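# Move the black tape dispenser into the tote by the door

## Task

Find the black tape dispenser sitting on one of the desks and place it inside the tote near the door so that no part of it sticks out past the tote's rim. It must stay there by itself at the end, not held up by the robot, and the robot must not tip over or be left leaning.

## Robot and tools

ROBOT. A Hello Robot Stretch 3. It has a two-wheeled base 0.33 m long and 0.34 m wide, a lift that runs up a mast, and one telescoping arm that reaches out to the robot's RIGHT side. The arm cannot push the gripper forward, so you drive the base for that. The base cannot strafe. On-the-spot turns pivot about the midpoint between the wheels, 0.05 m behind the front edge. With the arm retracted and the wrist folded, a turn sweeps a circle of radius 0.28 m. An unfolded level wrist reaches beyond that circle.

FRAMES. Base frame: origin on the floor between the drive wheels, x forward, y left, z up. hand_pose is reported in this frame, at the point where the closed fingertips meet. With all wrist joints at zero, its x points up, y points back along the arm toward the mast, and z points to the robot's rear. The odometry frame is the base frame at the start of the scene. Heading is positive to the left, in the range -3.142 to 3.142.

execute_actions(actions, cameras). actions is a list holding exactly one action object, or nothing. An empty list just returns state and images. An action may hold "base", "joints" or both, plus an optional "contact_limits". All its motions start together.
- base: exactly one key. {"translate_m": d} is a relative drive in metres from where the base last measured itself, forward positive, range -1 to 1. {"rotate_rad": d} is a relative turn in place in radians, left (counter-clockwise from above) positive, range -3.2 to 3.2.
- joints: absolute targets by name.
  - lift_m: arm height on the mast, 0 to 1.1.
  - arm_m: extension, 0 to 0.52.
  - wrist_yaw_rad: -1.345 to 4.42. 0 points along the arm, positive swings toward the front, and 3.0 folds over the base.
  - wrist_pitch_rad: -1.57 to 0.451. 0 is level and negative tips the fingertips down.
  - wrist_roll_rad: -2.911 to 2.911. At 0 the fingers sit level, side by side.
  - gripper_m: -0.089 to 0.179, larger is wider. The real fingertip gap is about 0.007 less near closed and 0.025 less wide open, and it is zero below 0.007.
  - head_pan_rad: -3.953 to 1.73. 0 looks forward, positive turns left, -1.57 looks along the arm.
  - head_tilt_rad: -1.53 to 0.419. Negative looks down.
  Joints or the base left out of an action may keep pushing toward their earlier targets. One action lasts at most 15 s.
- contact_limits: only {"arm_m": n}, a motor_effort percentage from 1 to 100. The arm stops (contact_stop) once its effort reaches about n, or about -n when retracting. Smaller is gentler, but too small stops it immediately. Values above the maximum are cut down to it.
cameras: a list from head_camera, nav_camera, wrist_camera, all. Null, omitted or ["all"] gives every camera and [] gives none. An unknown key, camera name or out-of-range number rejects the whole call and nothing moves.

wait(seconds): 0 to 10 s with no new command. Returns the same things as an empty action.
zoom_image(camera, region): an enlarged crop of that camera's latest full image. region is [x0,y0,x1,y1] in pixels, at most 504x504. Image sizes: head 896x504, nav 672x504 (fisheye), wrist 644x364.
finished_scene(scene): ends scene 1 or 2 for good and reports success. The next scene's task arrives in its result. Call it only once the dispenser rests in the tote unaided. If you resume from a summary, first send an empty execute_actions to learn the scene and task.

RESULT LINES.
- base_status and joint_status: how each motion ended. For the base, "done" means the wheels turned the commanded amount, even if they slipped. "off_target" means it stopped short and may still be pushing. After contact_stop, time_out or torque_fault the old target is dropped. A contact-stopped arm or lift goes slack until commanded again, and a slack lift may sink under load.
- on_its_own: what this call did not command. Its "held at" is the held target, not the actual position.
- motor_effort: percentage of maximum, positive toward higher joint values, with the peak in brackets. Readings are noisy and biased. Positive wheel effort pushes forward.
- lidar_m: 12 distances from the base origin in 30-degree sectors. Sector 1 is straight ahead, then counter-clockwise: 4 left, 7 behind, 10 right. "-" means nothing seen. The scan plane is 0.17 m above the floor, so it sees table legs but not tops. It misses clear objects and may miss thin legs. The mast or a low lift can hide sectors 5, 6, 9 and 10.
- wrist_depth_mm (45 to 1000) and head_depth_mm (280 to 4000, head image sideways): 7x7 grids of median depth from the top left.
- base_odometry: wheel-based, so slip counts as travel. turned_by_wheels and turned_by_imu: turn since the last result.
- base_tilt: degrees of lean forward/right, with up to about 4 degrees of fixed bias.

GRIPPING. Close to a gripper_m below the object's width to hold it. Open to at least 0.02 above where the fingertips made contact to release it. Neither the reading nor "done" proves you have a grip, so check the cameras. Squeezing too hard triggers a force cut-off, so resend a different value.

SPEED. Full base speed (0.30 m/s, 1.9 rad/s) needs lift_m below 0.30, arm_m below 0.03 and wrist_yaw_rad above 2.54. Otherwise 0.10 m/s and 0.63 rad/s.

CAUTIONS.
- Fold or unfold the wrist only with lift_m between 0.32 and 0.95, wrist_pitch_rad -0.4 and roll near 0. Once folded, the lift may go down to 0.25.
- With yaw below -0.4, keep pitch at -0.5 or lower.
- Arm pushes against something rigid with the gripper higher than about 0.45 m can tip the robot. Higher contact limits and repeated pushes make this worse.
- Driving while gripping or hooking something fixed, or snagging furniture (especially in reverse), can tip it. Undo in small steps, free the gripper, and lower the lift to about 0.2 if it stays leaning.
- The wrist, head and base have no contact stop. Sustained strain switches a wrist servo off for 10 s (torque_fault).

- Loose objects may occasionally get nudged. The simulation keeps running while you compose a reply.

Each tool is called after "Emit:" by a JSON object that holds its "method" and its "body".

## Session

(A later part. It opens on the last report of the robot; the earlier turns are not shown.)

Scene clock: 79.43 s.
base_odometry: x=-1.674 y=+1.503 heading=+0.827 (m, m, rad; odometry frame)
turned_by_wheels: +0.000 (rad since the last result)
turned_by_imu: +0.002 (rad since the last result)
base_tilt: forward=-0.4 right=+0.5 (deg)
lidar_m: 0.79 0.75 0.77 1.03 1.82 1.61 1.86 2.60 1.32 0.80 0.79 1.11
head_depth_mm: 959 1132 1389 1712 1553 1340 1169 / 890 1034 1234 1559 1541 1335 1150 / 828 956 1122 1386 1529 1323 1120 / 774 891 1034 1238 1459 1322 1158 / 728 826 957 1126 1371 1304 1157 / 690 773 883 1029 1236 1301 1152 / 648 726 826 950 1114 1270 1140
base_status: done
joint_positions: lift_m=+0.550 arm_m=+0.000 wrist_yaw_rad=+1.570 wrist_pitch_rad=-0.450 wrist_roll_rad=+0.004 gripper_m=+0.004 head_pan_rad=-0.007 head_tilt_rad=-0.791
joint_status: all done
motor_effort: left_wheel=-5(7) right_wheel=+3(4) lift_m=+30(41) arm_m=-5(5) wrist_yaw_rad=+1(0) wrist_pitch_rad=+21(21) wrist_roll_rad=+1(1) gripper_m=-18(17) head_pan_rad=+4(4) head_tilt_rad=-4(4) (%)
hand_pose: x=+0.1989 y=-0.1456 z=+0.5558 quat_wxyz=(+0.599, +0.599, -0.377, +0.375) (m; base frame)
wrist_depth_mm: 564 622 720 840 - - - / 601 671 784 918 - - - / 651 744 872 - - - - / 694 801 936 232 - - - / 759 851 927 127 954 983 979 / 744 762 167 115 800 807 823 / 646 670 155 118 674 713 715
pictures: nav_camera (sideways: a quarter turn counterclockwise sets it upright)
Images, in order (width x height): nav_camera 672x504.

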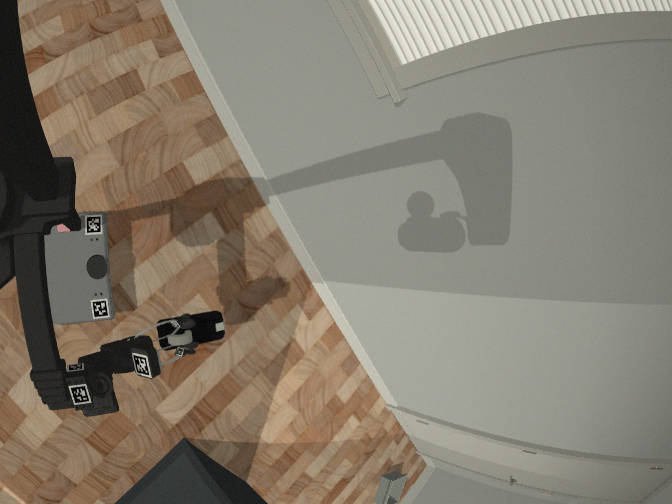

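Emit:
{"method": "execute_actions", "body": {"actions": [{"base":{"translate_m":0.3}}], "cameras": []}}

Emit:
{"method": "execute_actions", "body": {"actions": [{"base":{"rotate_rad":-0.85}}], "cameras": []}}

Emit:
{"method": "execute_actions", "body": {"actions": [{"base":{"translate_m":0.9},"joints":{"lift_m":0.45,"head_tilt_rad":-0.889}}], "cameras": ["nav_camera","head_camera"]}}

Scene clock: 83.93 s.
base_odometry: x=-1.470 y=+1.724 heading=+0.827 (m, m, rad; odometry frame)
turned_by_wheels: +0.000 (rad since the last result)
turned_by_imu: +0.000 (rad since the last result)
base_tilt: forward=-0.3 right=+0.5 (deg)
lidar_m: 0.53 0.50 0.52 0.69 1.55 1.56 2.15 2.82 1.47 0.76 2.19 0.74
head_depth_mm: 619 730 893 1145 1487 1336 1172 / 572 670 803 1002 1342 1334 1152 / 534 618 731 888 1137 1300 1123 / 501 572 668 801 996 1255 1160 / 470 534 614 728 885 1132 1150 / 444 502 570 664 797 991 1127 / 420 471 531 613 720 882 1082
base_status: done
joint_positions: lift_m=+0.550 arm_m=+0.000 wrist_yaw_rad=+1.570 wrist_pitch_rad=-0.450 wrist_roll_rad=+0.004 gripper_m=+0.004 head_pan_rad=-0.007 head_tilt_rad=-0.791
joint_status: not commanded
motor_effort: left_wheel=-5(5) right_wheel=+3(6) lift_m=+30(30) arm_m=-5(5) wrist_yaw_rad=+1(1) wrist_pitch_rad=+21(21) wrist_roll_rad=+1(1) gripper_m=-17(17) head_pan_rad=+3(3) head_tilt_rad=-4(4) (%)
hand_pose: x=+0.1989 y=-0.1456 z=+0.5558 quat_wxyz=(+0.599, +0.599, -0.377, +0.375) (m; base frame)
wrist_depth_mm: 374 418 477 551 666 822 - / 405 454 522 614 736 949 - / 433 491 578 691 859 - - / 469 535 623 231 990 - - / 507 589 667 127 967 975 987 / 559 648 167 115 802 816 830 / 605 659 156 119 684 716 716
pictures: none
No camera images: the call's "cameras" was empty. Leave "cameras" out to get every camera's image.

Scene clock: 86.23 s.
base_odometry: x=-1.470 y=+1.724 heading=-0.023 (m, m, rad; odometry frame)
turned_by_wheels: -0.850 (rad since the last result)
turned_by_imu: -0.856 (rad since the last result)
base_tilt: forward=-0.3 right=+0.5 (deg)
lidar_m: 1.21 0.62 0.50 0.50 0.55 0.87 1.55 1.46 2.94 1.47 0.76 0.80
head_depth_mm: 2378 2667 2294 1847 1551 1337 1173 / 2431 2690 2277 1837 1550 1333 1149 / 2442 2686 2264 1834 1539 1319 1124 / 2495 2738 2241 1818 1535 1316 1163 / 1923 2154 2134 1797 1522 1316 1153 / 1365 1516 1646 1714 1511 1310 1143 / 1080 1148 1220 1306 1384 1291 1144
base_status: done
joint_positions: lift_m=+0.550 arm_m=+0.000 wrist_yaw_rad=+1.570 wrist_pitch_rad=-0.450 wrist_roll_rad=+0.004 gripper_m=+0.004 head_pan_rad=-0.007 head_tilt_rad=-0.791
joint_status: not commanded
motor_effort: left_wheel=+6(11) right_wheel=-3(5) lift_m=+30(30) arm_m=-5(5) wrist_yaw_rad=+0(1) wrist_pitch_rad=+21(21) wrist_roll_rad=+1(1) gripper_m=-17(16) head_pan_rad=+4(1) head_tilt_rad=-4(4) (%)
hand_pose: x=+0.1989 y=-0.1456 z=+0.5558 quat_wxyz=(+0.599, +0.599, -0.377, +0.375) (m; base frame)
wrist_depth_mm: 633 870 - - - - 508 / 655 894 - - - 829 485 / 668 935 - - - 780 525 / 697 966 - 232 - 738 962 / 704 866 909 127 956 721 877 / 711 762 168 115 811 758 739 / 650 668 156 119 678 703 726
pictures: none
No camera images: the call's "cameras" was empty. Leave "cameras" out to get every camera's image.

Scene clock: 96.20 s.
base_odometry: x=-0.571 y=+1.703 heading=-0.022 (m, m, rad; odometry frame)
turned_by_wheels: +0.000 (rad since the last result)
turned_by_imu: +0.002 (rad since the last result)
base_tilt: forward=-0.4 right=+0.5 (deg)
lidar_m: 0.77 0.43 0.35 0.35 0.39 0.61 2.33 2.93 0.61 0.61 2.36 1.93
head_depth_mm: 1664 1906 2014 1705 1472 1292 1145 / 1684 1932 2023 1690 1462 1278 1151 / 1705 1973 1970 1676 1452 1275 769 / 1737 1989 1991 1662 1433 1269 1135 / 1323 1503 1713 1615 1431 1260 1124 / 930 1012 1111 1211 1335 1252 1120 / 703 755 839 926 1000 1088 1082
base_status: done
joint_positions: lift_m=+0.450 arm_m=+0.000 wrist_yaw_rad=+1.570 wrist_pitch_rad=-0.450 wrist_roll_rad=+0.004 gripper_m=+0.004 head_pan_rad=-0.007 head_tilt_rad=-0.878
joint_status: all done
motor_effort: left_wheel=+5(13) right_wheel=-3(4) lift_m=+31(30) arm_m=-5(5) wrist_yaw_rad=+1(1) wrist_pitch_rad=+21(21) wrist_roll_rad=+1(1) gripper_m=-17(17) head_pan_rad=+3(2) head_tilt_rad=-5(12) (%)
hand_pose: x=+0.1989 y=-0.1456 z=+0.4557 quat_wxyz=(+0.599, +0.599, -0.377, +0.375) (m; base frame)
wrist_depth_mm: 487 620 - - - - - / 495 666 - - - - - / 511 697 - - - - - / 530 724 901 232 971 - - / 534 698 783 127 815 820 849 / 543 644 167 115 686 700 702 / 532 563 156 118 579 606 617
pictures: head_camera (sideways: a quarter turn clockwise sets it upright), nav_camera (sideways: a quarter turn counterclockwise sets it upright)
Images, in order (width x height): head_camera 896x504, nav_camera 672x504.

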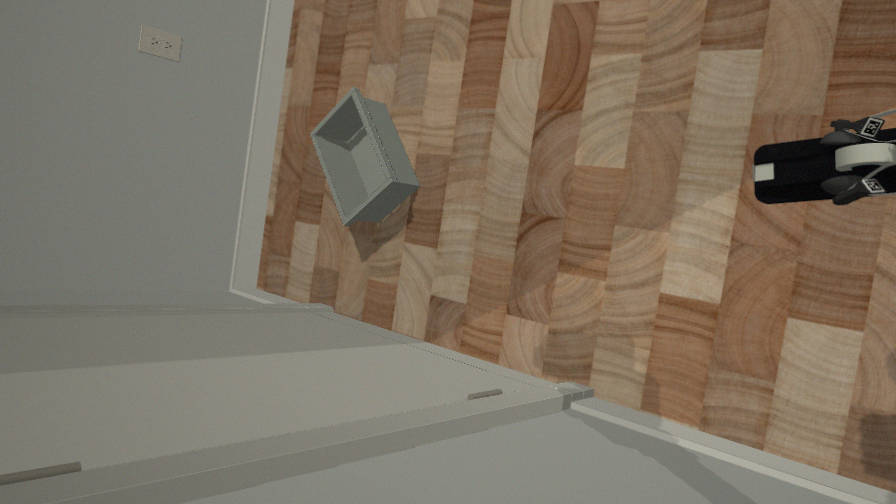

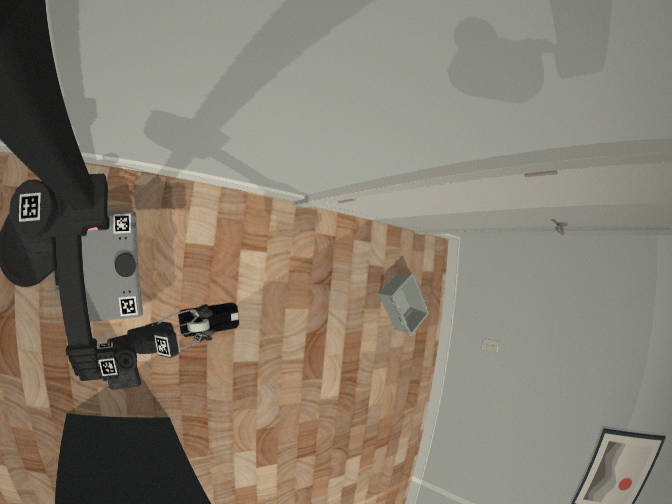

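Emit:
{"method": "execute_actions", "body": {"actions": [{"base":{"translate_m":0.2}}], "cameras": []}}

Emit:
{"method": "execute_actions", "body": {"actions": [{"base":{"rotate_rad":-0.71}}], "cameras": []}}

Emit:
{"method": "execute_actions", "body": {"actions": [{"base":{"translate_m":1.0}}], "cameras": ["nav_camera"]}}

Scene clock: 100.27 s.
base_odometry: x=-0.371 y=+1.699 heading=-0.022 (m, m, rad; odometry frame)
turned_by_wheels: +0.000 (rad since the last result)
turned_by_imu: +0.000 (rad since the last result)
base_tilt: forward=-0.4 right=+0.4 (deg)
lidar_m: 0.71 0.39 0.32 0.32 0.35 0.56 2.64 0.79 0.65 0.64 2.11 1.73
head_depth_mm: 1489 1700 1932 1691 1467 1290 1147 / 1519 1749 1942 1649 1454 1274 1146 / 1524 1774 1951 1625 1452 1275 767 / 1556 1799 1968 1671 1446 1266 1130 / 1162 1339 1537 1590 1434 1260 1125 / 835 908 996 1098 1221 1237 1121 / 641 684 728 790 886 981 1046
base_status: done
joint_positions: lift_m=+0.450 arm_m=+0.000 wrist_yaw_rad=+1.570 wrist_pitch_rad=-0.450 wrist_roll_rad=+0.004 gripper_m=+0.004 head_pan_rad=-0.007 head_tilt_rad=-0.878
joint_status: not commanded
motor_effort: left_wheel=+5(12) right_wheel=-3(4) lift_m=+31(30) arm_m=-5(5) wrist_yaw_rad=+1(0) wrist_pitch_rad=+21(21) wrist_roll_rad=+1(1) gripper_m=-16(17) head_pan_rad=+4(3) head_tilt_rad=-5(5) (%)
hand_pose: x=+0.1989 y=-0.1456 z=+0.4557 quat_wxyz=(+0.599, +0.599, -0.377, +0.375) (m; base frame)
wrist_depth_mm: 430 580 929 - - - - / 454 598 - - - - - / 476 629 - - - - - / 486 634 894 231 973 - - / 501 658 773 127 804 814 835 / 513 636 168 115 689 692 712 / 515 566 156 119 582 609 620
pictures: none
No camera images: the call's "cameras" was empty. Leave "cameras" out to get every camera's image.

Scene clock: 102.33 s.
base_odometry: x=-0.371 y=+1.699 heading=-0.732 (m, m, rad; odometry frame)
turned_by_wheels: -0.710 (rad since the last result)
turned_by_imu: -0.715 (rad since the last result)
base_tilt: forward=-0.3 right=+0.5 (deg)
lidar_m: 1.78 1.22 0.46 0.33 0.32 0.33 0.45 1.19 2.91 0.67 0.64 2.47
head_depth_mm: 2264 2484 2026 1696 1461 1290 1144 / 2118 2357 2013 1688 1458 1281 1153 / 1977 2255 1988 1687 1443 1270 769 / 1849 2149 1988 1671 1447 1270 1130 / 1742 1993 1975 1659 1432 1253 1123 / 1645 1884 1943 1643 1422 1265 1119 / 1562 1757 1896 1601 1408 1244 1114
base_status: done
joint_positions: lift_m=+0.450 arm_m=+0.000 wrist_yaw_rad=+1.570 wrist_pitch_rad=-0.450 wrist_roll_rad=+0.004 gripper_m=+0.004 head_pan_rad=-0.007 head_tilt_rad=-0.878
joint_status: not commanded
motor_effort: left_wheel=+7(12) right_wheel=-4(5) lift_m=+31(31) arm_m=-5(5) wrist_yaw_rad=+1(1) wrist_pitch_rad=+21(21) wrist_roll_rad=+1(1) gripper_m=-16(16) head_pan_rad=+4(3) head_tilt_rad=-5(5) (%)
hand_pose: x=+0.1989 y=-0.1456 z=+0.4557 quat_wxyz=(+0.599, +0.599, -0.377, +0.375) (m; base frame)
wrist_depth_mm: - - - - - - - / - - - - - - - / - - - - - - - / 866 890 912 231 967 978 - / 740 741 786 127 807 812 843 / 626 645 167 115 681 693 703 / 555 559 156 118 578 603 486
pictures: none
No camera images: the call's "cameras" was empty. Leave "cameras" out to get every camera's image.

Scene clock: 113.30 s.
base_odometry: x=+0.373 y=+1.031 heading=-0.732 (m, m, rad; odometry frame)
turned_by_wheels: +0.000 (rad since the last result)
turned_by_imu: +0.003 (rad since the last result)
base_tilt: forward=-0.4 right=+0.4 (deg)
lidar_m: 0.90 0.87 0.90 0.83 0.81 0.83 1.16 0.88 0.90 1.22 2.66 1.24
head_depth_mm: 1112 1337 1674 1701 1467 1286 1148 / 1031 1226 1508 1701 1450 1281 1151 / 966 1129 1370 1595 1452 1268 765 / 909 1051 1248 1548 1441 1264 1133 / 855 984 1157 1403 1436 1265 1130 / 809 923 1074 1285 1407 1256 1118 / 767 866 1008 1184 1360 1243 1106
base_status: done
joint_positions: lift_m=+0.450 arm_m=+0.000 wrist_yaw_rad=+1.570 wrist_pitch_rad=-0.450 wrist_roll_rad=+0.004 gripper_m=+0.004 head_pan_rad=-0.007 head_tilt_rad=-0.878
joint_status: not commanded
motor_effort: left_wheel=+6(14) right_wheel=-4(3) lift_m=+30(31) arm_m=-5(5) wrist_yaw_rad=+0(1) wrist_pitch_rad=+21(21) wrist_roll_rad=+1(1) gripper_m=-17(16) head_pan_rad=+3(2) head_tilt_rad=-5(5) (%)
hand_pose: x=+0.1989 y=-0.1456 z=+0.4557 quat_wxyz=(+0.599, +0.599, -0.377, +0.375) (m; base frame)
wrist_depth_mm: 645 721 808 950 - - - / 699 777 883 - - - - / 748 847 968 - - - - / 804 863 911 232 950 994 - / 731 758 791 127 816 809 836 / 631 640 167 115 685 697 705 / 561 564 156 119 580 600 610
pictures: nav_camera (sideways: a quarter turn counterclockwise sets it upright)
Images, in order (width x height): nav_camera 672x504.

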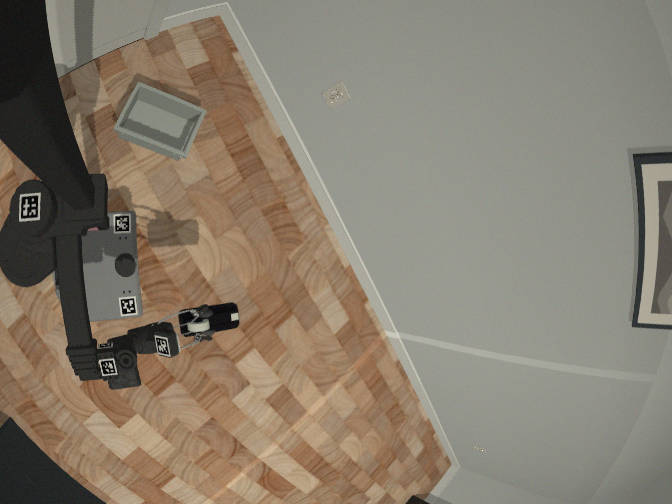

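Emit:
{"method": "execute_actions", "body": {"actions": [{"base":{"rotate_rad":2.8},"joints":{"head_pan_rad":-1.1,"head_tilt_rad":-0.988}}], "cameras": ["head_camera"]}}

Scene clock: 119.03 s.
base_odometry: x=+0.373 y=+1.031 heading=+2.068 (m, m, rad; odometry frame)
turned_by_wheels: +2.800 (rad since the last result)
turned_by_imu: +2.818 (rad since the last result)
base_tilt: forward=-0.4 right=+0.4 (deg)
lidar_m: 0.87 1.40 0.88 0.95 1.48 2.14 1.08 0.87 0.87 0.95 0.80 0.80
head_depth_mm: 964 1180 1362 1494 1397 1242 1131 / 919 1106 1391 1566 1383 1223 - / 846 1010 1263 1521 1332 1221 - / 812 960 1174 1463 1345 1230 - / 778 913 1100 1387 1368 1241 1098 / 742 864 1034 1287 1347 818 1098 / 711 821 979 1201 1346 1191 1091
base_status: done
joint_positions: lift_m=+0.450 arm_m=+0.000 wrist_yaw_rad=+1.570 wrist_pitch_rad=-0.450 wrist_roll_rad=+0.004 gripper_m=+0.004 head_pan_rad=-1.093 head_tilt_rad=-0.976
joint_status: all done
motor_effort: left_wheel=-5(10) right_wheel=+3(6) lift_m=+31(30) arm_m=-5(5) wrist_yaw_rad=+1(0) wrist_pitch_rad=+21(21) wrist_roll_rad=+1(1) gripper_m=-16(16) head_pan_rad=-3(35) head_tilt_rad=-5(15) (%)
hand_pose: x=+0.1989 y=-0.1456 z=+0.4557 quat_wxyz=(+0.599, +0.599, -0.377, +0.375) (m; base frame)
wrist_depth_mm: - - - 791 632 539 468 / - - - 862 682 574 492 / - - - 959 732 614 523 / 869 888 906 231 803 655 551 / 737 744 783 127 806 703 592 / 631 650 167 115 688 683 634 / 555 564 156 119 580 605 612
pictures: head_camera (sideways: a quarter turn clockwise sets it upright)
Images, in order (width x height): head_camera 896x504.

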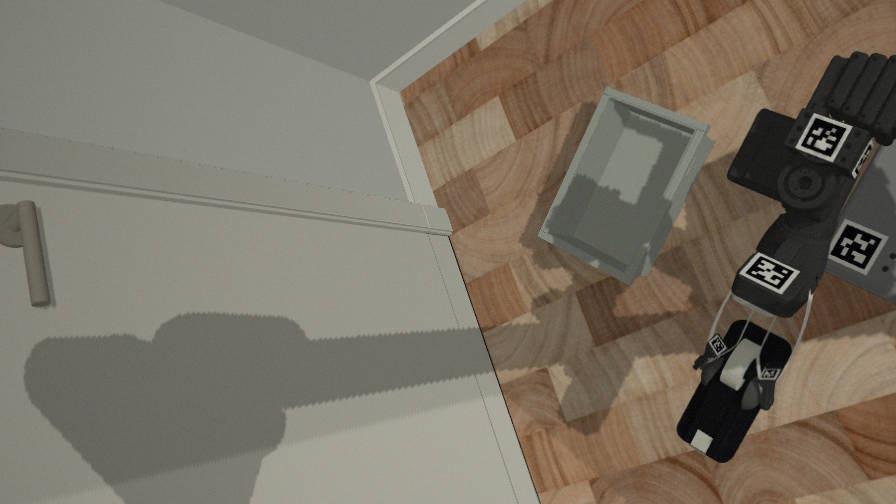

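Emit:
{"method": "execute_actions", "body": {"actions": [{"base":{"translate_m":-0.17}}], "cameras": []}}

Emit:
{"method": "execute_actions", "body": {"actions": [{"joints":{"arm_m":0.335}}], "cameras": []}}

Emit:
{"method": "execute_actions", "body": {"actions": [{"joints":{"lift_m":0.31}}], "cameras": ["head_camera","wrist_camera"]}}

Scene clock: 122.30 s.
base_odometry: x=+0.454 y=+0.881 heading=+2.068 (m, m, rad; odometry frame)
turned_by_wheels: +0.000 (rad since the last result)
turned_by_imu: -0.001 (rad since the last result)
base_tilt: forward=-0.3 right=+0.4 (deg)
lidar_m: 1.01 1.63 0.97 1.06 1.65 1.88 0.95 0.77 0.76 0.83 0.94 0.93
head_depth_mm: 1012 1101 1207 1330 1369 1244 1137 / 1070 1239 1417 1514 1391 1241 - / 1019 1222 1500 1554 1355 1241 - / 958 1140 1398 1546 1343 1224 - / 912 1070 1290 1497 1315 1235 1090 / 870 1021 1212 1453 1346 819 1103 / 833 968 1140 1407 1334 1191 1098
base_status: done
joint_positions: lift_m=+0.450 arm_m=+0.000 wrist_yaw_rad=+1.570 wrist_pitch_rad=-0.450 wrist_roll_rad=+0.004 gripper_m=+0.004 head_pan_rad=-1.093 head_tilt_rad=-0.976
joint_status: not commanded
motor_effort: left_wheel=-4(11) right_wheel=+3(3) lift_m=+30(31) arm_m=-5(5) wrist_yaw_rad=+0(1) wrist_pitch_rad=+21(21) wrist_roll_rad=+1(1) gripper_m=-16(17) head_pan_rad=-3(4) head_tilt_rad=-5(5) (%)
hand_pose: x=+0.1989 y=-0.1456 z=+0.4557 quat_wxyz=(+0.599, +0.599, -0.377, +0.375) (m; base frame)
wrist_depth_mm: - - - 959 760 651 562 / - - - - 816 686 591 / - - - - 879 739 626 / 879 889 921 231 920 789 671 / 731 747 792 127 817 807 719 / 638 643 167 115 691 700 701 / 554 562 156 119 580 544 547
pictures: none
No camera images: the call's "cameras" was empty. Leave "cameras" out to get every camera's image.

Scene clock: 125.97 s.
base_odometry: x=+0.454 y=+0.881 heading=+2.068 (m, m, rad; odometry frame)
turned_by_wheels: +0.000 (rad since the last result)
turned_by_imu: +0.000 (rad since the last result)
base_tilt: forward=-0.3 right=+0.5 (deg)
lidar_m: 1.01 1.62 0.97 1.06 1.65 1.89 0.95 0.77 0.76 0.83 0.94 0.93
head_depth_mm: 1014 1097 1204 1307 1367 1234 1116 / 1070 1243 1413 1519 1357 1241 1138 / 1018 1219 1512 1559 1328 1232 1133 / 957 1133 1401 1545 1327 1227 1144 / 911 1067 1295 1506 1322 1216 1107 / 870 1015 1208 1456 1349 1209 1101 / 834 964 1147 1410 1341 1208 1093
base_status: not commanded
joint_positions: lift_m=+0.450 arm_m=+0.335 wrist_yaw_rad=+1.570 wrist_pitch_rad=-0.450 wrist_roll_rad=+0.004 gripper_m=+0.004 head_pan_rad=-1.093 head_tilt_rad=-0.976
joint_status: all done
motor_effort: left_wheel=-4(4) right_wheel=+2(3) lift_m=+30(31) arm_m=+5(6) wrist_yaw_rad=+1(1) wrist_pitch_rad=+21(21) wrist_roll_rad=+1(1) gripper_m=-16(16) head_pan_rad=-3(2) head_tilt_rad=-6(6) (%)
hand_pose: x=+0.1989 y=-0.4800 z=+0.4557 quat_wxyz=(+0.599, +0.599, -0.377, +0.374) (m; base frame)
wrist_depth_mm: - - 848 668 550 468 411 / - - 958 739 601 503 431 / - - - 811 647 534 448 / 871 893 917 233 706 576 484 / 737 757 784 127 754 616 530 / 633 641 167 115 693 648 567 / 557 567 156 118 562 603 581
pictures: none
No camera images: the call's "cameras" was empty. Leave "cameras" out to get every camera's image.

Scene clock: 128.07 s.
base_odometry: x=+0.454 y=+0.881 heading=+2.068 (m, m, rad; odometry frame)
turned_by_wheels: +0.000 (rad since the last result)
turned_by_imu: +0.000 (rad since the last result)
base_tilt: forward=-0.3 right=+0.5 (deg)
lidar_m: 1.01 1.61 0.97 1.06 1.65 1.88 0.95 0.77 0.76 0.84 0.94 0.93
head_depth_mm: 1013 1100 1204 1325 1364 1231 1131 / 1075 1246 1428 1511 1373 1255 1117 / 1019 1223 1511 1551 1327 1245 1133 / 958 1135 1403 1545 1324 1231 1138 / 913 1069 1294 1515 1308 1221 1108 / 873 1015 1215 1461 1348 1221 1104 / 836 966 1145 1404 1346 1210 1097
base_status: not commanded
joint_positions: lift_m=+0.310 arm_m=+0.335 wrist_yaw_rad=+1.570 wrist_pitch_rad=-0.450 wrist_roll_rad=+0.004 gripper_m=+0.004 head_pan_rad=-1.093 head_tilt_rad=-0.976
joint_status: all done
motor_effort: left_wheel=-4(4) right_wheel=+3(3) lift_m=+31(30) arm_m=+5(5) wrist_yaw_rad=+1(1) wrist_pitch_rad=+21(21) wrist_roll_rad=+1(1) gripper_m=-17(17) head_pan_rad=-3(3) head_tilt_rad=-5(6) (%)
hand_pose: x=+0.1989 y=-0.4800 z=+0.3157 quat_wxyz=(+0.599, +0.599, -0.377, +0.374) (m; base frame)
wrist_depth_mm: - - 851 675 556 470 410 / - - 959 734 598 504 430 / 817 843 859 800 642 536 446 / 661 684 684 231 681 577 484 / 557 569 596 127 611 592 523 / 480 488 167 115 513 525 518 / 421 428 156 119 358 459 459
pictures: head_camera (sideways: a quarter turn clockwise sets it upright), wrist_camera
Images, in order (width x height): head_camera 896x504, wrist_camera 644x364.

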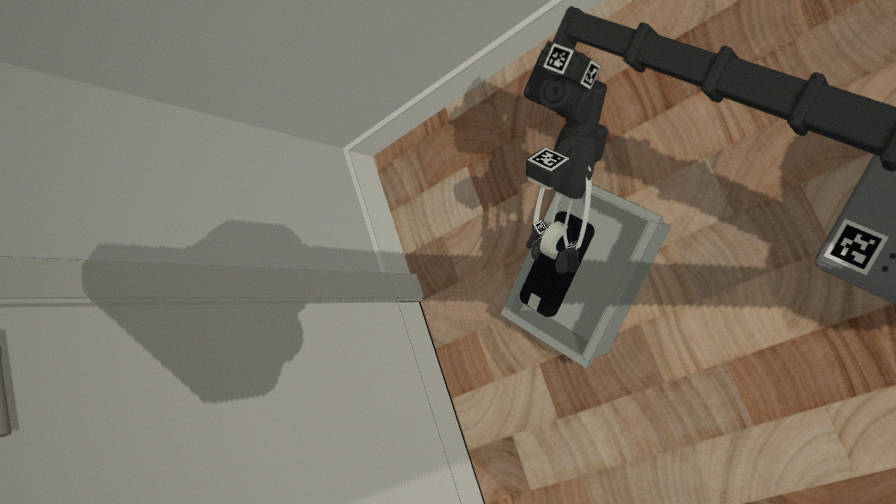

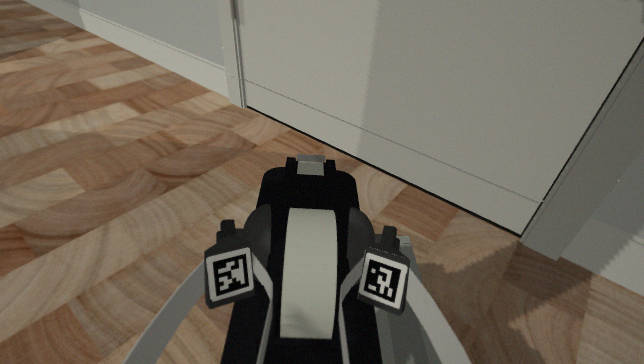

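Emit:
{"method": "execute_actions", "body": {"actions": [{"joints":{"lift_m":0.235}}], "cameras": ["head_camera","wrist_camera"]}}

Scene clock: 130.00 s.
base_odometry: x=+0.454 y=+0.881 heading=+2.068 (m, m, rad; odometry frame)
turned_by_wheels: +0.000 (rad since the last result)
turned_by_imu: +0.000 (rad since the last result)
base_tilt: forward=-0.3 right=+0.5 (deg)
lidar_m: 1.01 1.62 0.97 1.06 1.66 1.89 0.95 0.77 0.76 0.84 0.94 0.93
head_depth_mm: 1013 1097 1200 1334 1374 1234 1131 / 1071 1246 1416 1509 1421 1263 1116 / 1018 1220 1511 1560 1375 1234 1134 / 963 1132 1401 1539 1308 1230 1143 / 910 1071 1287 1497 1294 1225 1108 / 872 1015 1215 1455 1352 1218 1098 / 834 967 1149 1403 1337 1211 1098
base_status: not commanded
joint_positions: lift_m=+0.235 arm_m=+0.335 wrist_yaw_rad=+1.570 wrist_pitch_rad=-0.450 wrist_roll_rad=+0.004 gripper_m=+0.004 head_pan_rad=-1.093 head_tilt_rad=-0.976
joint_status: all done
motor_effort: left_wheel=-4(4) right_wheel=+2(3) lift_m=+31(31) arm_m=+5(5) wrist_yaw_rad=+0(1) wrist_pitch_rad=+21(21) wrist_roll_rad=+1(1) gripper_m=-17(17) head_pan_rad=-3(3) head_tilt_rad=-5(6) (%)
hand_pose: x=+0.1989 y=-0.4800 z=+0.2407 quat_wxyz=(+0.599, +0.599, -0.377, +0.374) (m; base frame)
wrist_depth_mm: - - 859 674 554 473 410 / 889 918 889 724 588 500 431 / 685 700 714 730 643 537 453 / 547 561 569 232 598 573 481 / 461 465 494 127 386 511 501 / 399 406 167 115 296 437 442 / 351 355 156 119 350 376 382
pictures: head_camera (sideways: a quarter turn clockwise sets it upright), wrist_camera
Images, in order (width x height): head_camera 896x504, wrist_camera 644x364.

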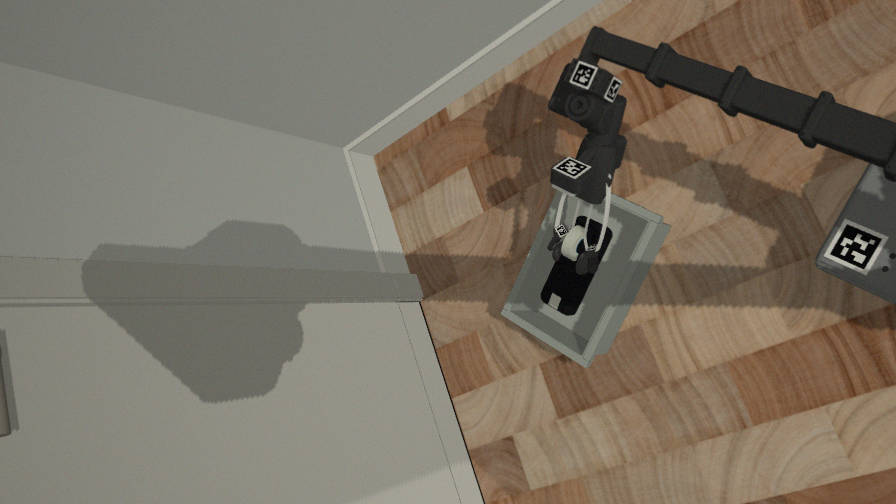

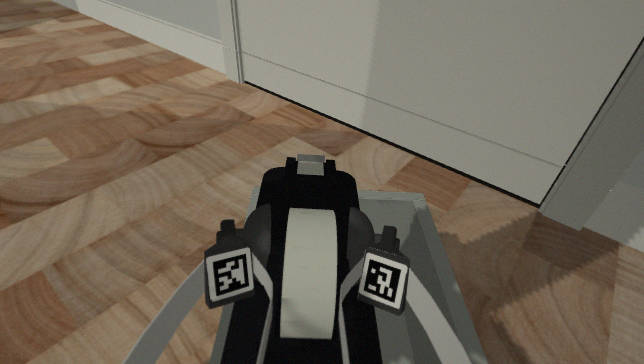

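Emit:
{"method": "execute_actions", "body": {"actions": [{"base":{"translate_m":0.03},"joints":{"arm_m":0.36}}], "cameras": []}}

Emit:
{"method": "execute_actions", "body": {"actions": [{"joints":{"lift_m":0.16}}], "cameras": ["head_camera","wrist_camera"]}}

Scene clock: 131.57 s.
base_odometry: x=+0.440 y=+0.908 heading=+2.068 (m, m, rad; odometry frame)
turned_by_wheels: +0.000 (rad since the last result)
turned_by_imu: +0.000 (rad since the last result)
base_tilt: forward=-0.3 right=+0.5 (deg)
lidar_m: 0.98 1.58 0.95 1.04 1.62 1.93 0.97 0.78 0.78 0.86 0.91 0.91
head_depth_mm: 1022 1128 1233 1359 1371 1240 1129 / 1044 1244 1440 1525 1404 1257 1118 / 993 1184 1469 1556 1340 1231 1133 / 925 1103 1351 1520 1304 1224 1141 / 887 1041 1260 1483 1293 1222 1112 / 846 993 1185 1447 1355 1213 1102 / 814 938 1116 1371 1342 1213 1094
base_status: done
joint_positions: lift_m=+0.235 arm_m=+0.360 wrist_yaw_rad=+1.570 wrist_pitch_rad=-0.450 wrist_roll_rad=+0.004 gripper_m=+0.004 head_pan_rad=-1.093 head_tilt_rad=-0.976
joint_status: all done
motor_effort: left_wheel=-4(6) right_wheel=+2(5) lift_m=+31(30) arm_m=+5(6) wrist_yaw_rad=+1(1) wrist_pitch_rad=+21(21) wrist_roll_rad=+1(1) gripper_m=-16(17) head_pan_rad=-2(3) head_tilt_rad=-6(5) (%)
hand_pose: x=+0.1989 y=-0.5050 z=+0.2407 quat_wxyz=(+0.599, +0.599, -0.377, +0.374) (m; base frame)
wrist_depth_mm: - - 788 625 520 436 381 / 878 933 843 686 551 467 401 / 675 702 718 701 593 498 419 / 547 560 570 233 596 531 449 / 461 471 466 127 477 508 479 / 397 406 167 115 417 433 439 / 351 353 156 118 278 377 383
pictures: none
No camera images: the call's "cameras" was empty. Leave "cameras" out to get every camera's image.

Scene clock: 133.07 s.
base_odometry: x=+0.440 y=+0.908 heading=+2.068 (m, m, rad; odometry frame)
turned_by_wheels: +0.000 (rad since the last result)
turned_by_imu: +0.000 (rad since the last result)
base_tilt: forward=-0.4 right=+0.5 (deg)
lidar_m: 0.98 1.58 0.95 1.04 1.62 1.93 0.97 0.79 0.78 0.85 0.51 0.91
head_depth_mm: 1027 1129 1241 1362 1392 1244 1131 / 1045 1246 1444 1532 1414 1248 1109 / 996 1188 1474 1564 1404 1237 1137 / 926 1095 1352 1528 1310 1225 1143 / 886 1035 1261 1482 1305 1224 1110 / 849 985 1178 1455 1346 1210 1105 / 814 940 1118 1372 1342 1208 1094
base_status: not commanded
joint_positions: lift_m=+0.160 arm_m=+0.360 wrist_yaw_rad=+1.570 wrist_pitch_rad=-0.450 wrist_roll_rad=+0.004 gripper_m=+0.004 head_pan_rad=-1.093 head_tilt_rad=-0.976
joint_status: all done
motor_effort: left_wheel=-4(4) right_wheel=+2(2) lift_m=+31(29) arm_m=+5(5) wrist_yaw_rad=+1(0) wrist_pitch_rad=+21(21) wrist_roll_rad=+1(1) gripper_m=-16(18) head_pan_rad=-3(2) head_tilt_rad=-6(5) (%)
hand_pose: x=+0.1989 y=-0.5050 z=+0.1657 quat_wxyz=(+0.599, +0.599, -0.377, +0.374) (m; base frame)
wrist_depth_mm: - 967 785 630 515 440 381 / 700 728 758 679 552 468 399 / 537 556 566 586 573 504 420 / 435 444 305 231 313 489 446 / 365 372 235 127 273 406 414 / 315 310 167 115 227 338 350 / 277 267 156 118 276 236 301
pictures: head_camera (sideways: a quarter turn clockwise sets it upright), wrist_camera
Images, in order (width x height): head_camera 896x504, wrist_camera 644x364.

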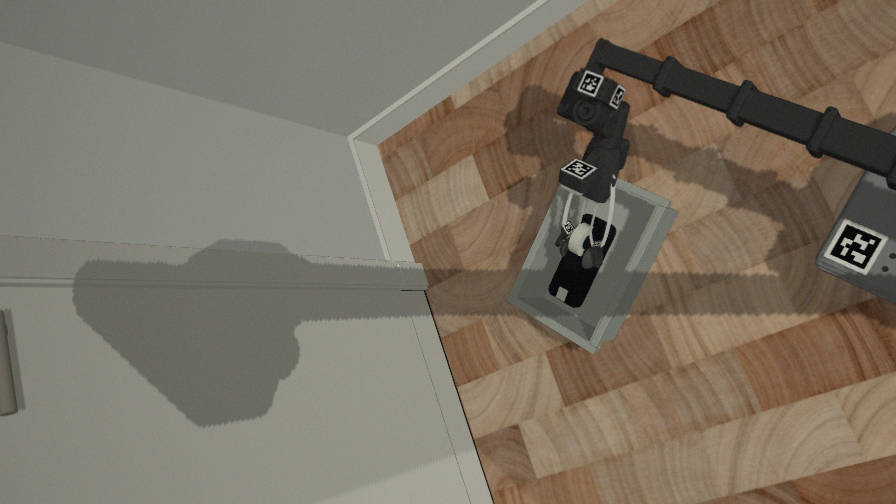

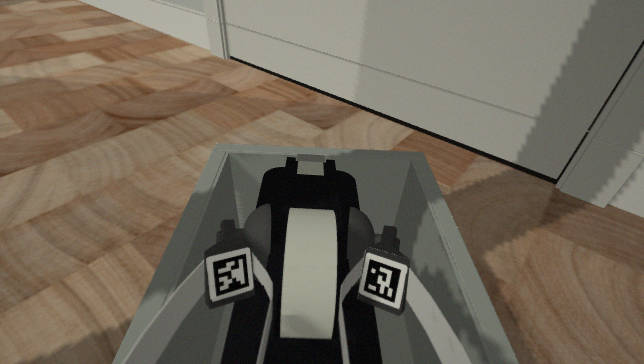

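Emit:
{"method": "execute_actions", "body": {"actions": [{"joints":{"lift_m":0.12}}], "cameras": []}}

Emit:
{"method": "execute_actions", "body": {"actions": [{"joints":{"gripper_m":0.08}}], "cameras": []}}

Emit:
{"method": "execute_actions", "body": {"actions": [{"joints":{"lift_m":0.4}}], "cameras": ["head_camera"]}}

Scene clock: 134.60 s.
base_odometry: x=+0.440 y=+0.908 heading=+2.068 (m, m, rad; odometry frame)
turned_by_wheels: +0.000 (rad since the last result)
turned_by_imu: +0.000 (rad since the last result)
base_tilt: forward=-0.3 right=+0.5 (deg)
lidar_m: 0.98 1.58 0.95 1.04 1.62 1.93 0.97 0.79 0.78 0.85 0.91 0.91
head_depth_mm: 1027 1130 1233 1357 1379 1244 1132 / 1044 1250 1447 1530 1436 1259 1106 / 997 1182 1467 1550 1399 1232 1140 / 924 1103 1348 1528 1302 1223 1142 / 888 1036 1263 1479 1300 1228 1106 / 850 995 1183 1452 1352 1216 1103 / 813 943 1118 1366 1347 1207 1098
base_status: not commanded
joint_positions: lift_m=+0.120 arm_m=+0.360 wrist_yaw_rad=+1.570 wrist_pitch_rad=-0.450 wrist_roll_rad=+0.004 gripper_m=+0.004 head_pan_rad=-1.093 head_tilt_rad=-0.976
joint_status: all done
motor_effort: left_wheel=-4(4) right_wheel=+2(2) lift_m=+31(30) arm_m=+5(5) wrist_yaw_rad=+1(0) wrist_pitch_rad=+21(21) wrist_roll_rad=+0(1) gripper_m=-17(17) head_pan_rad=-2(3) head_tilt_rad=-5(5) (%)
hand_pose: x=+0.1989 y=-0.5050 z=+0.1256 quat_wxyz=(+0.599, +0.599, -0.377, +0.374) (m; base frame)
wrist_depth_mm: 870 909 788 623 508 439 381 / 602 627 644 636 551 466 402 / 460 477 281 287 291 488 420 / 374 368 264 231 293 420 420 / 314 187 234 127 257 193 356 / 272 149 167 115 228 163 302 / 231 135 156 118 244 151 261
pictures: none
No camera images: the call's "cameras" was empty. Leave "cameras" out to get every camera's image.

Scene clock: 135.83 s.
base_odometry: x=+0.440 y=+0.908 heading=+2.068 (m, m, rad; odometry frame)
turned_by_wheels: +0.000 (rad since the last result)
turned_by_imu: +0.000 (rad since the last result)
base_tilt: forward=-0.3 right=+0.5 (deg)
lidar_m: 0.98 1.58 0.95 1.04 1.62 1.93 0.97 0.79 0.78 0.85 0.91 0.91
head_depth_mm: 1026 1130 1238 1363 1380 1246 1131 / 1039 1248 1434 1534 1433 1260 1108 / 991 1181 1468 1565 1399 1220 1149 / 927 1100 1349 1524 1328 1220 1143 / 884 1043 1258 1486 1328 1218 1111 / 851 988 1178 1448 1349 1211 1100 / 814 940 1121 1370 1345 1206 1090
base_status: not commanded
joint_positions: lift_m=+0.120 arm_m=+0.360 wrist_yaw_rad=+1.570 wrist_pitch_rad=-0.421 wrist_roll_rad=+0.004 gripper_m=+0.080 head_pan_rad=-1.093 head_tilt_rad=-0.976
joint_status: all done
motor_effort: left_wheel=-4(4) right_wheel=+2(2) lift_m=+30(31) arm_m=+5(5) wrist_yaw_rad=+1(1) wrist_pitch_rad=+9(21) wrist_roll_rad=+1(1) gripper_m=+0(95) head_pan_rad=-3(3) head_tilt_rad=-5(6) (%)
hand_pose: x=+0.2026 y=-0.5050 z=+0.1321 quat_wxyz=(+0.593, +0.594, -0.385, +0.383) (m; base frame)
wrist_depth_mm: - 956 789 626 518 438 379 / 657 689 711 664 553 460 402 / 496 502 291 291 531 494 420 / 395 403 297 311 295 448 428 / 330 319 331 334 245 352 374 / 281 158 278 276 283 175 314 / 244 161 243 231 248 143 270
pictures: none
No camera images: the call's "cameras" was empty. Leave "cameras" out to get every camera's image.

Scene clock: 139.20 s.
base_odometry: x=+0.440 y=+0.908 heading=+2.068 (m, m, rad; odometry frame)
turned_by_wheels: +0.000 (rad since the last result)
turned_by_imu: +0.000 (rad since the last result)
base_tilt: forward=-0.3 right=+0.5 (deg)
lidar_m: 0.98 1.58 0.95 1.05 1.62 1.92 0.97 0.79 0.78 0.85 0.91 0.91
head_depth_mm: 1025 1128 1237 1346 1377 1231 1110 / 1042 1241 1440 1538 1360 1242 1135 / 994 1193 1469 1588 1337 1235 1134 / 930 1098 1348 1557 1338 1223 1138 / 888 1039 1263 1486 1336 1222 1108 / 847 992 1183 1444 1353 1208 1103 / 813 944 1115 1370 1347 1208 1098
base_status: not commanded
joint_positions: lift_m=+0.400 arm_m=+0.360 wrist_yaw_rad=+1.570 wrist_pitch_rad=-0.420 wrist_roll_rad=+0.004 gripper_m=+0.080 head_pan_rad=-1.093 head_tilt_rad=-0.976
joint_status: all done
motor_effort: left_wheel=-3(4) right_wheel=+2(3) lift_m=+40(43) arm_m=+5(5) wrist_yaw_rad=+0(1) wrist_pitch_rad=+9(9) wrist_roll_rad=+1(1) gripper_m=-1(0) head_pan_rad=-3(2) head_tilt_rad=-6(6) (%)
hand_pose: x=+0.2027 y=-0.5050 z=+0.4119 quat_wxyz=(+0.593, +0.594, -0.386, +0.383) (m; base frame)
wrist_depth_mm: - - 787 621 513 435 380 / - - 868 674 548 465 401 / - - 993 741 588 493 417 / 834 852 890 820 646 528 437 / 694 716 735 745 666 562 480 / 597 603 600 631 622 596 522 / 521 529 510 478 548 564 543
pictures: head_camera (sideways: a quarter turn clockwise sets it upright)
Images, in order (width x height): head_camera 896x504.

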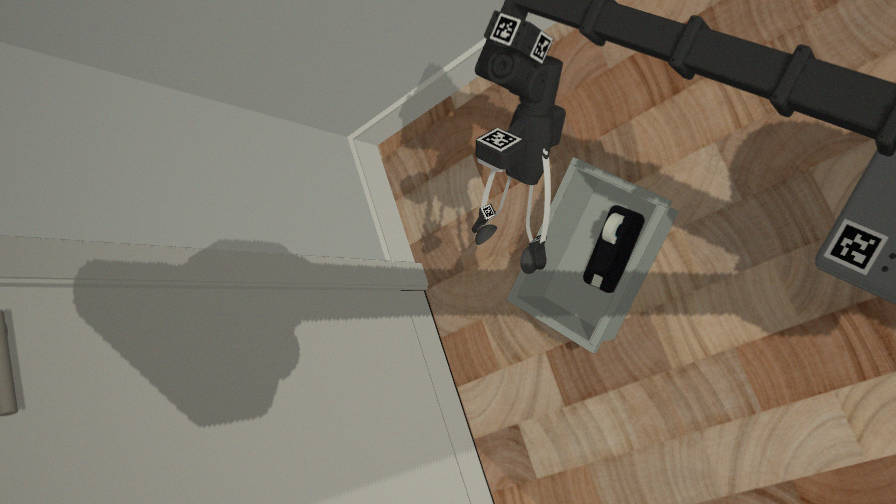

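Emit:
{"method": "finished_scene", "body": {"scene": 2}}

The scene is finished: the task was done.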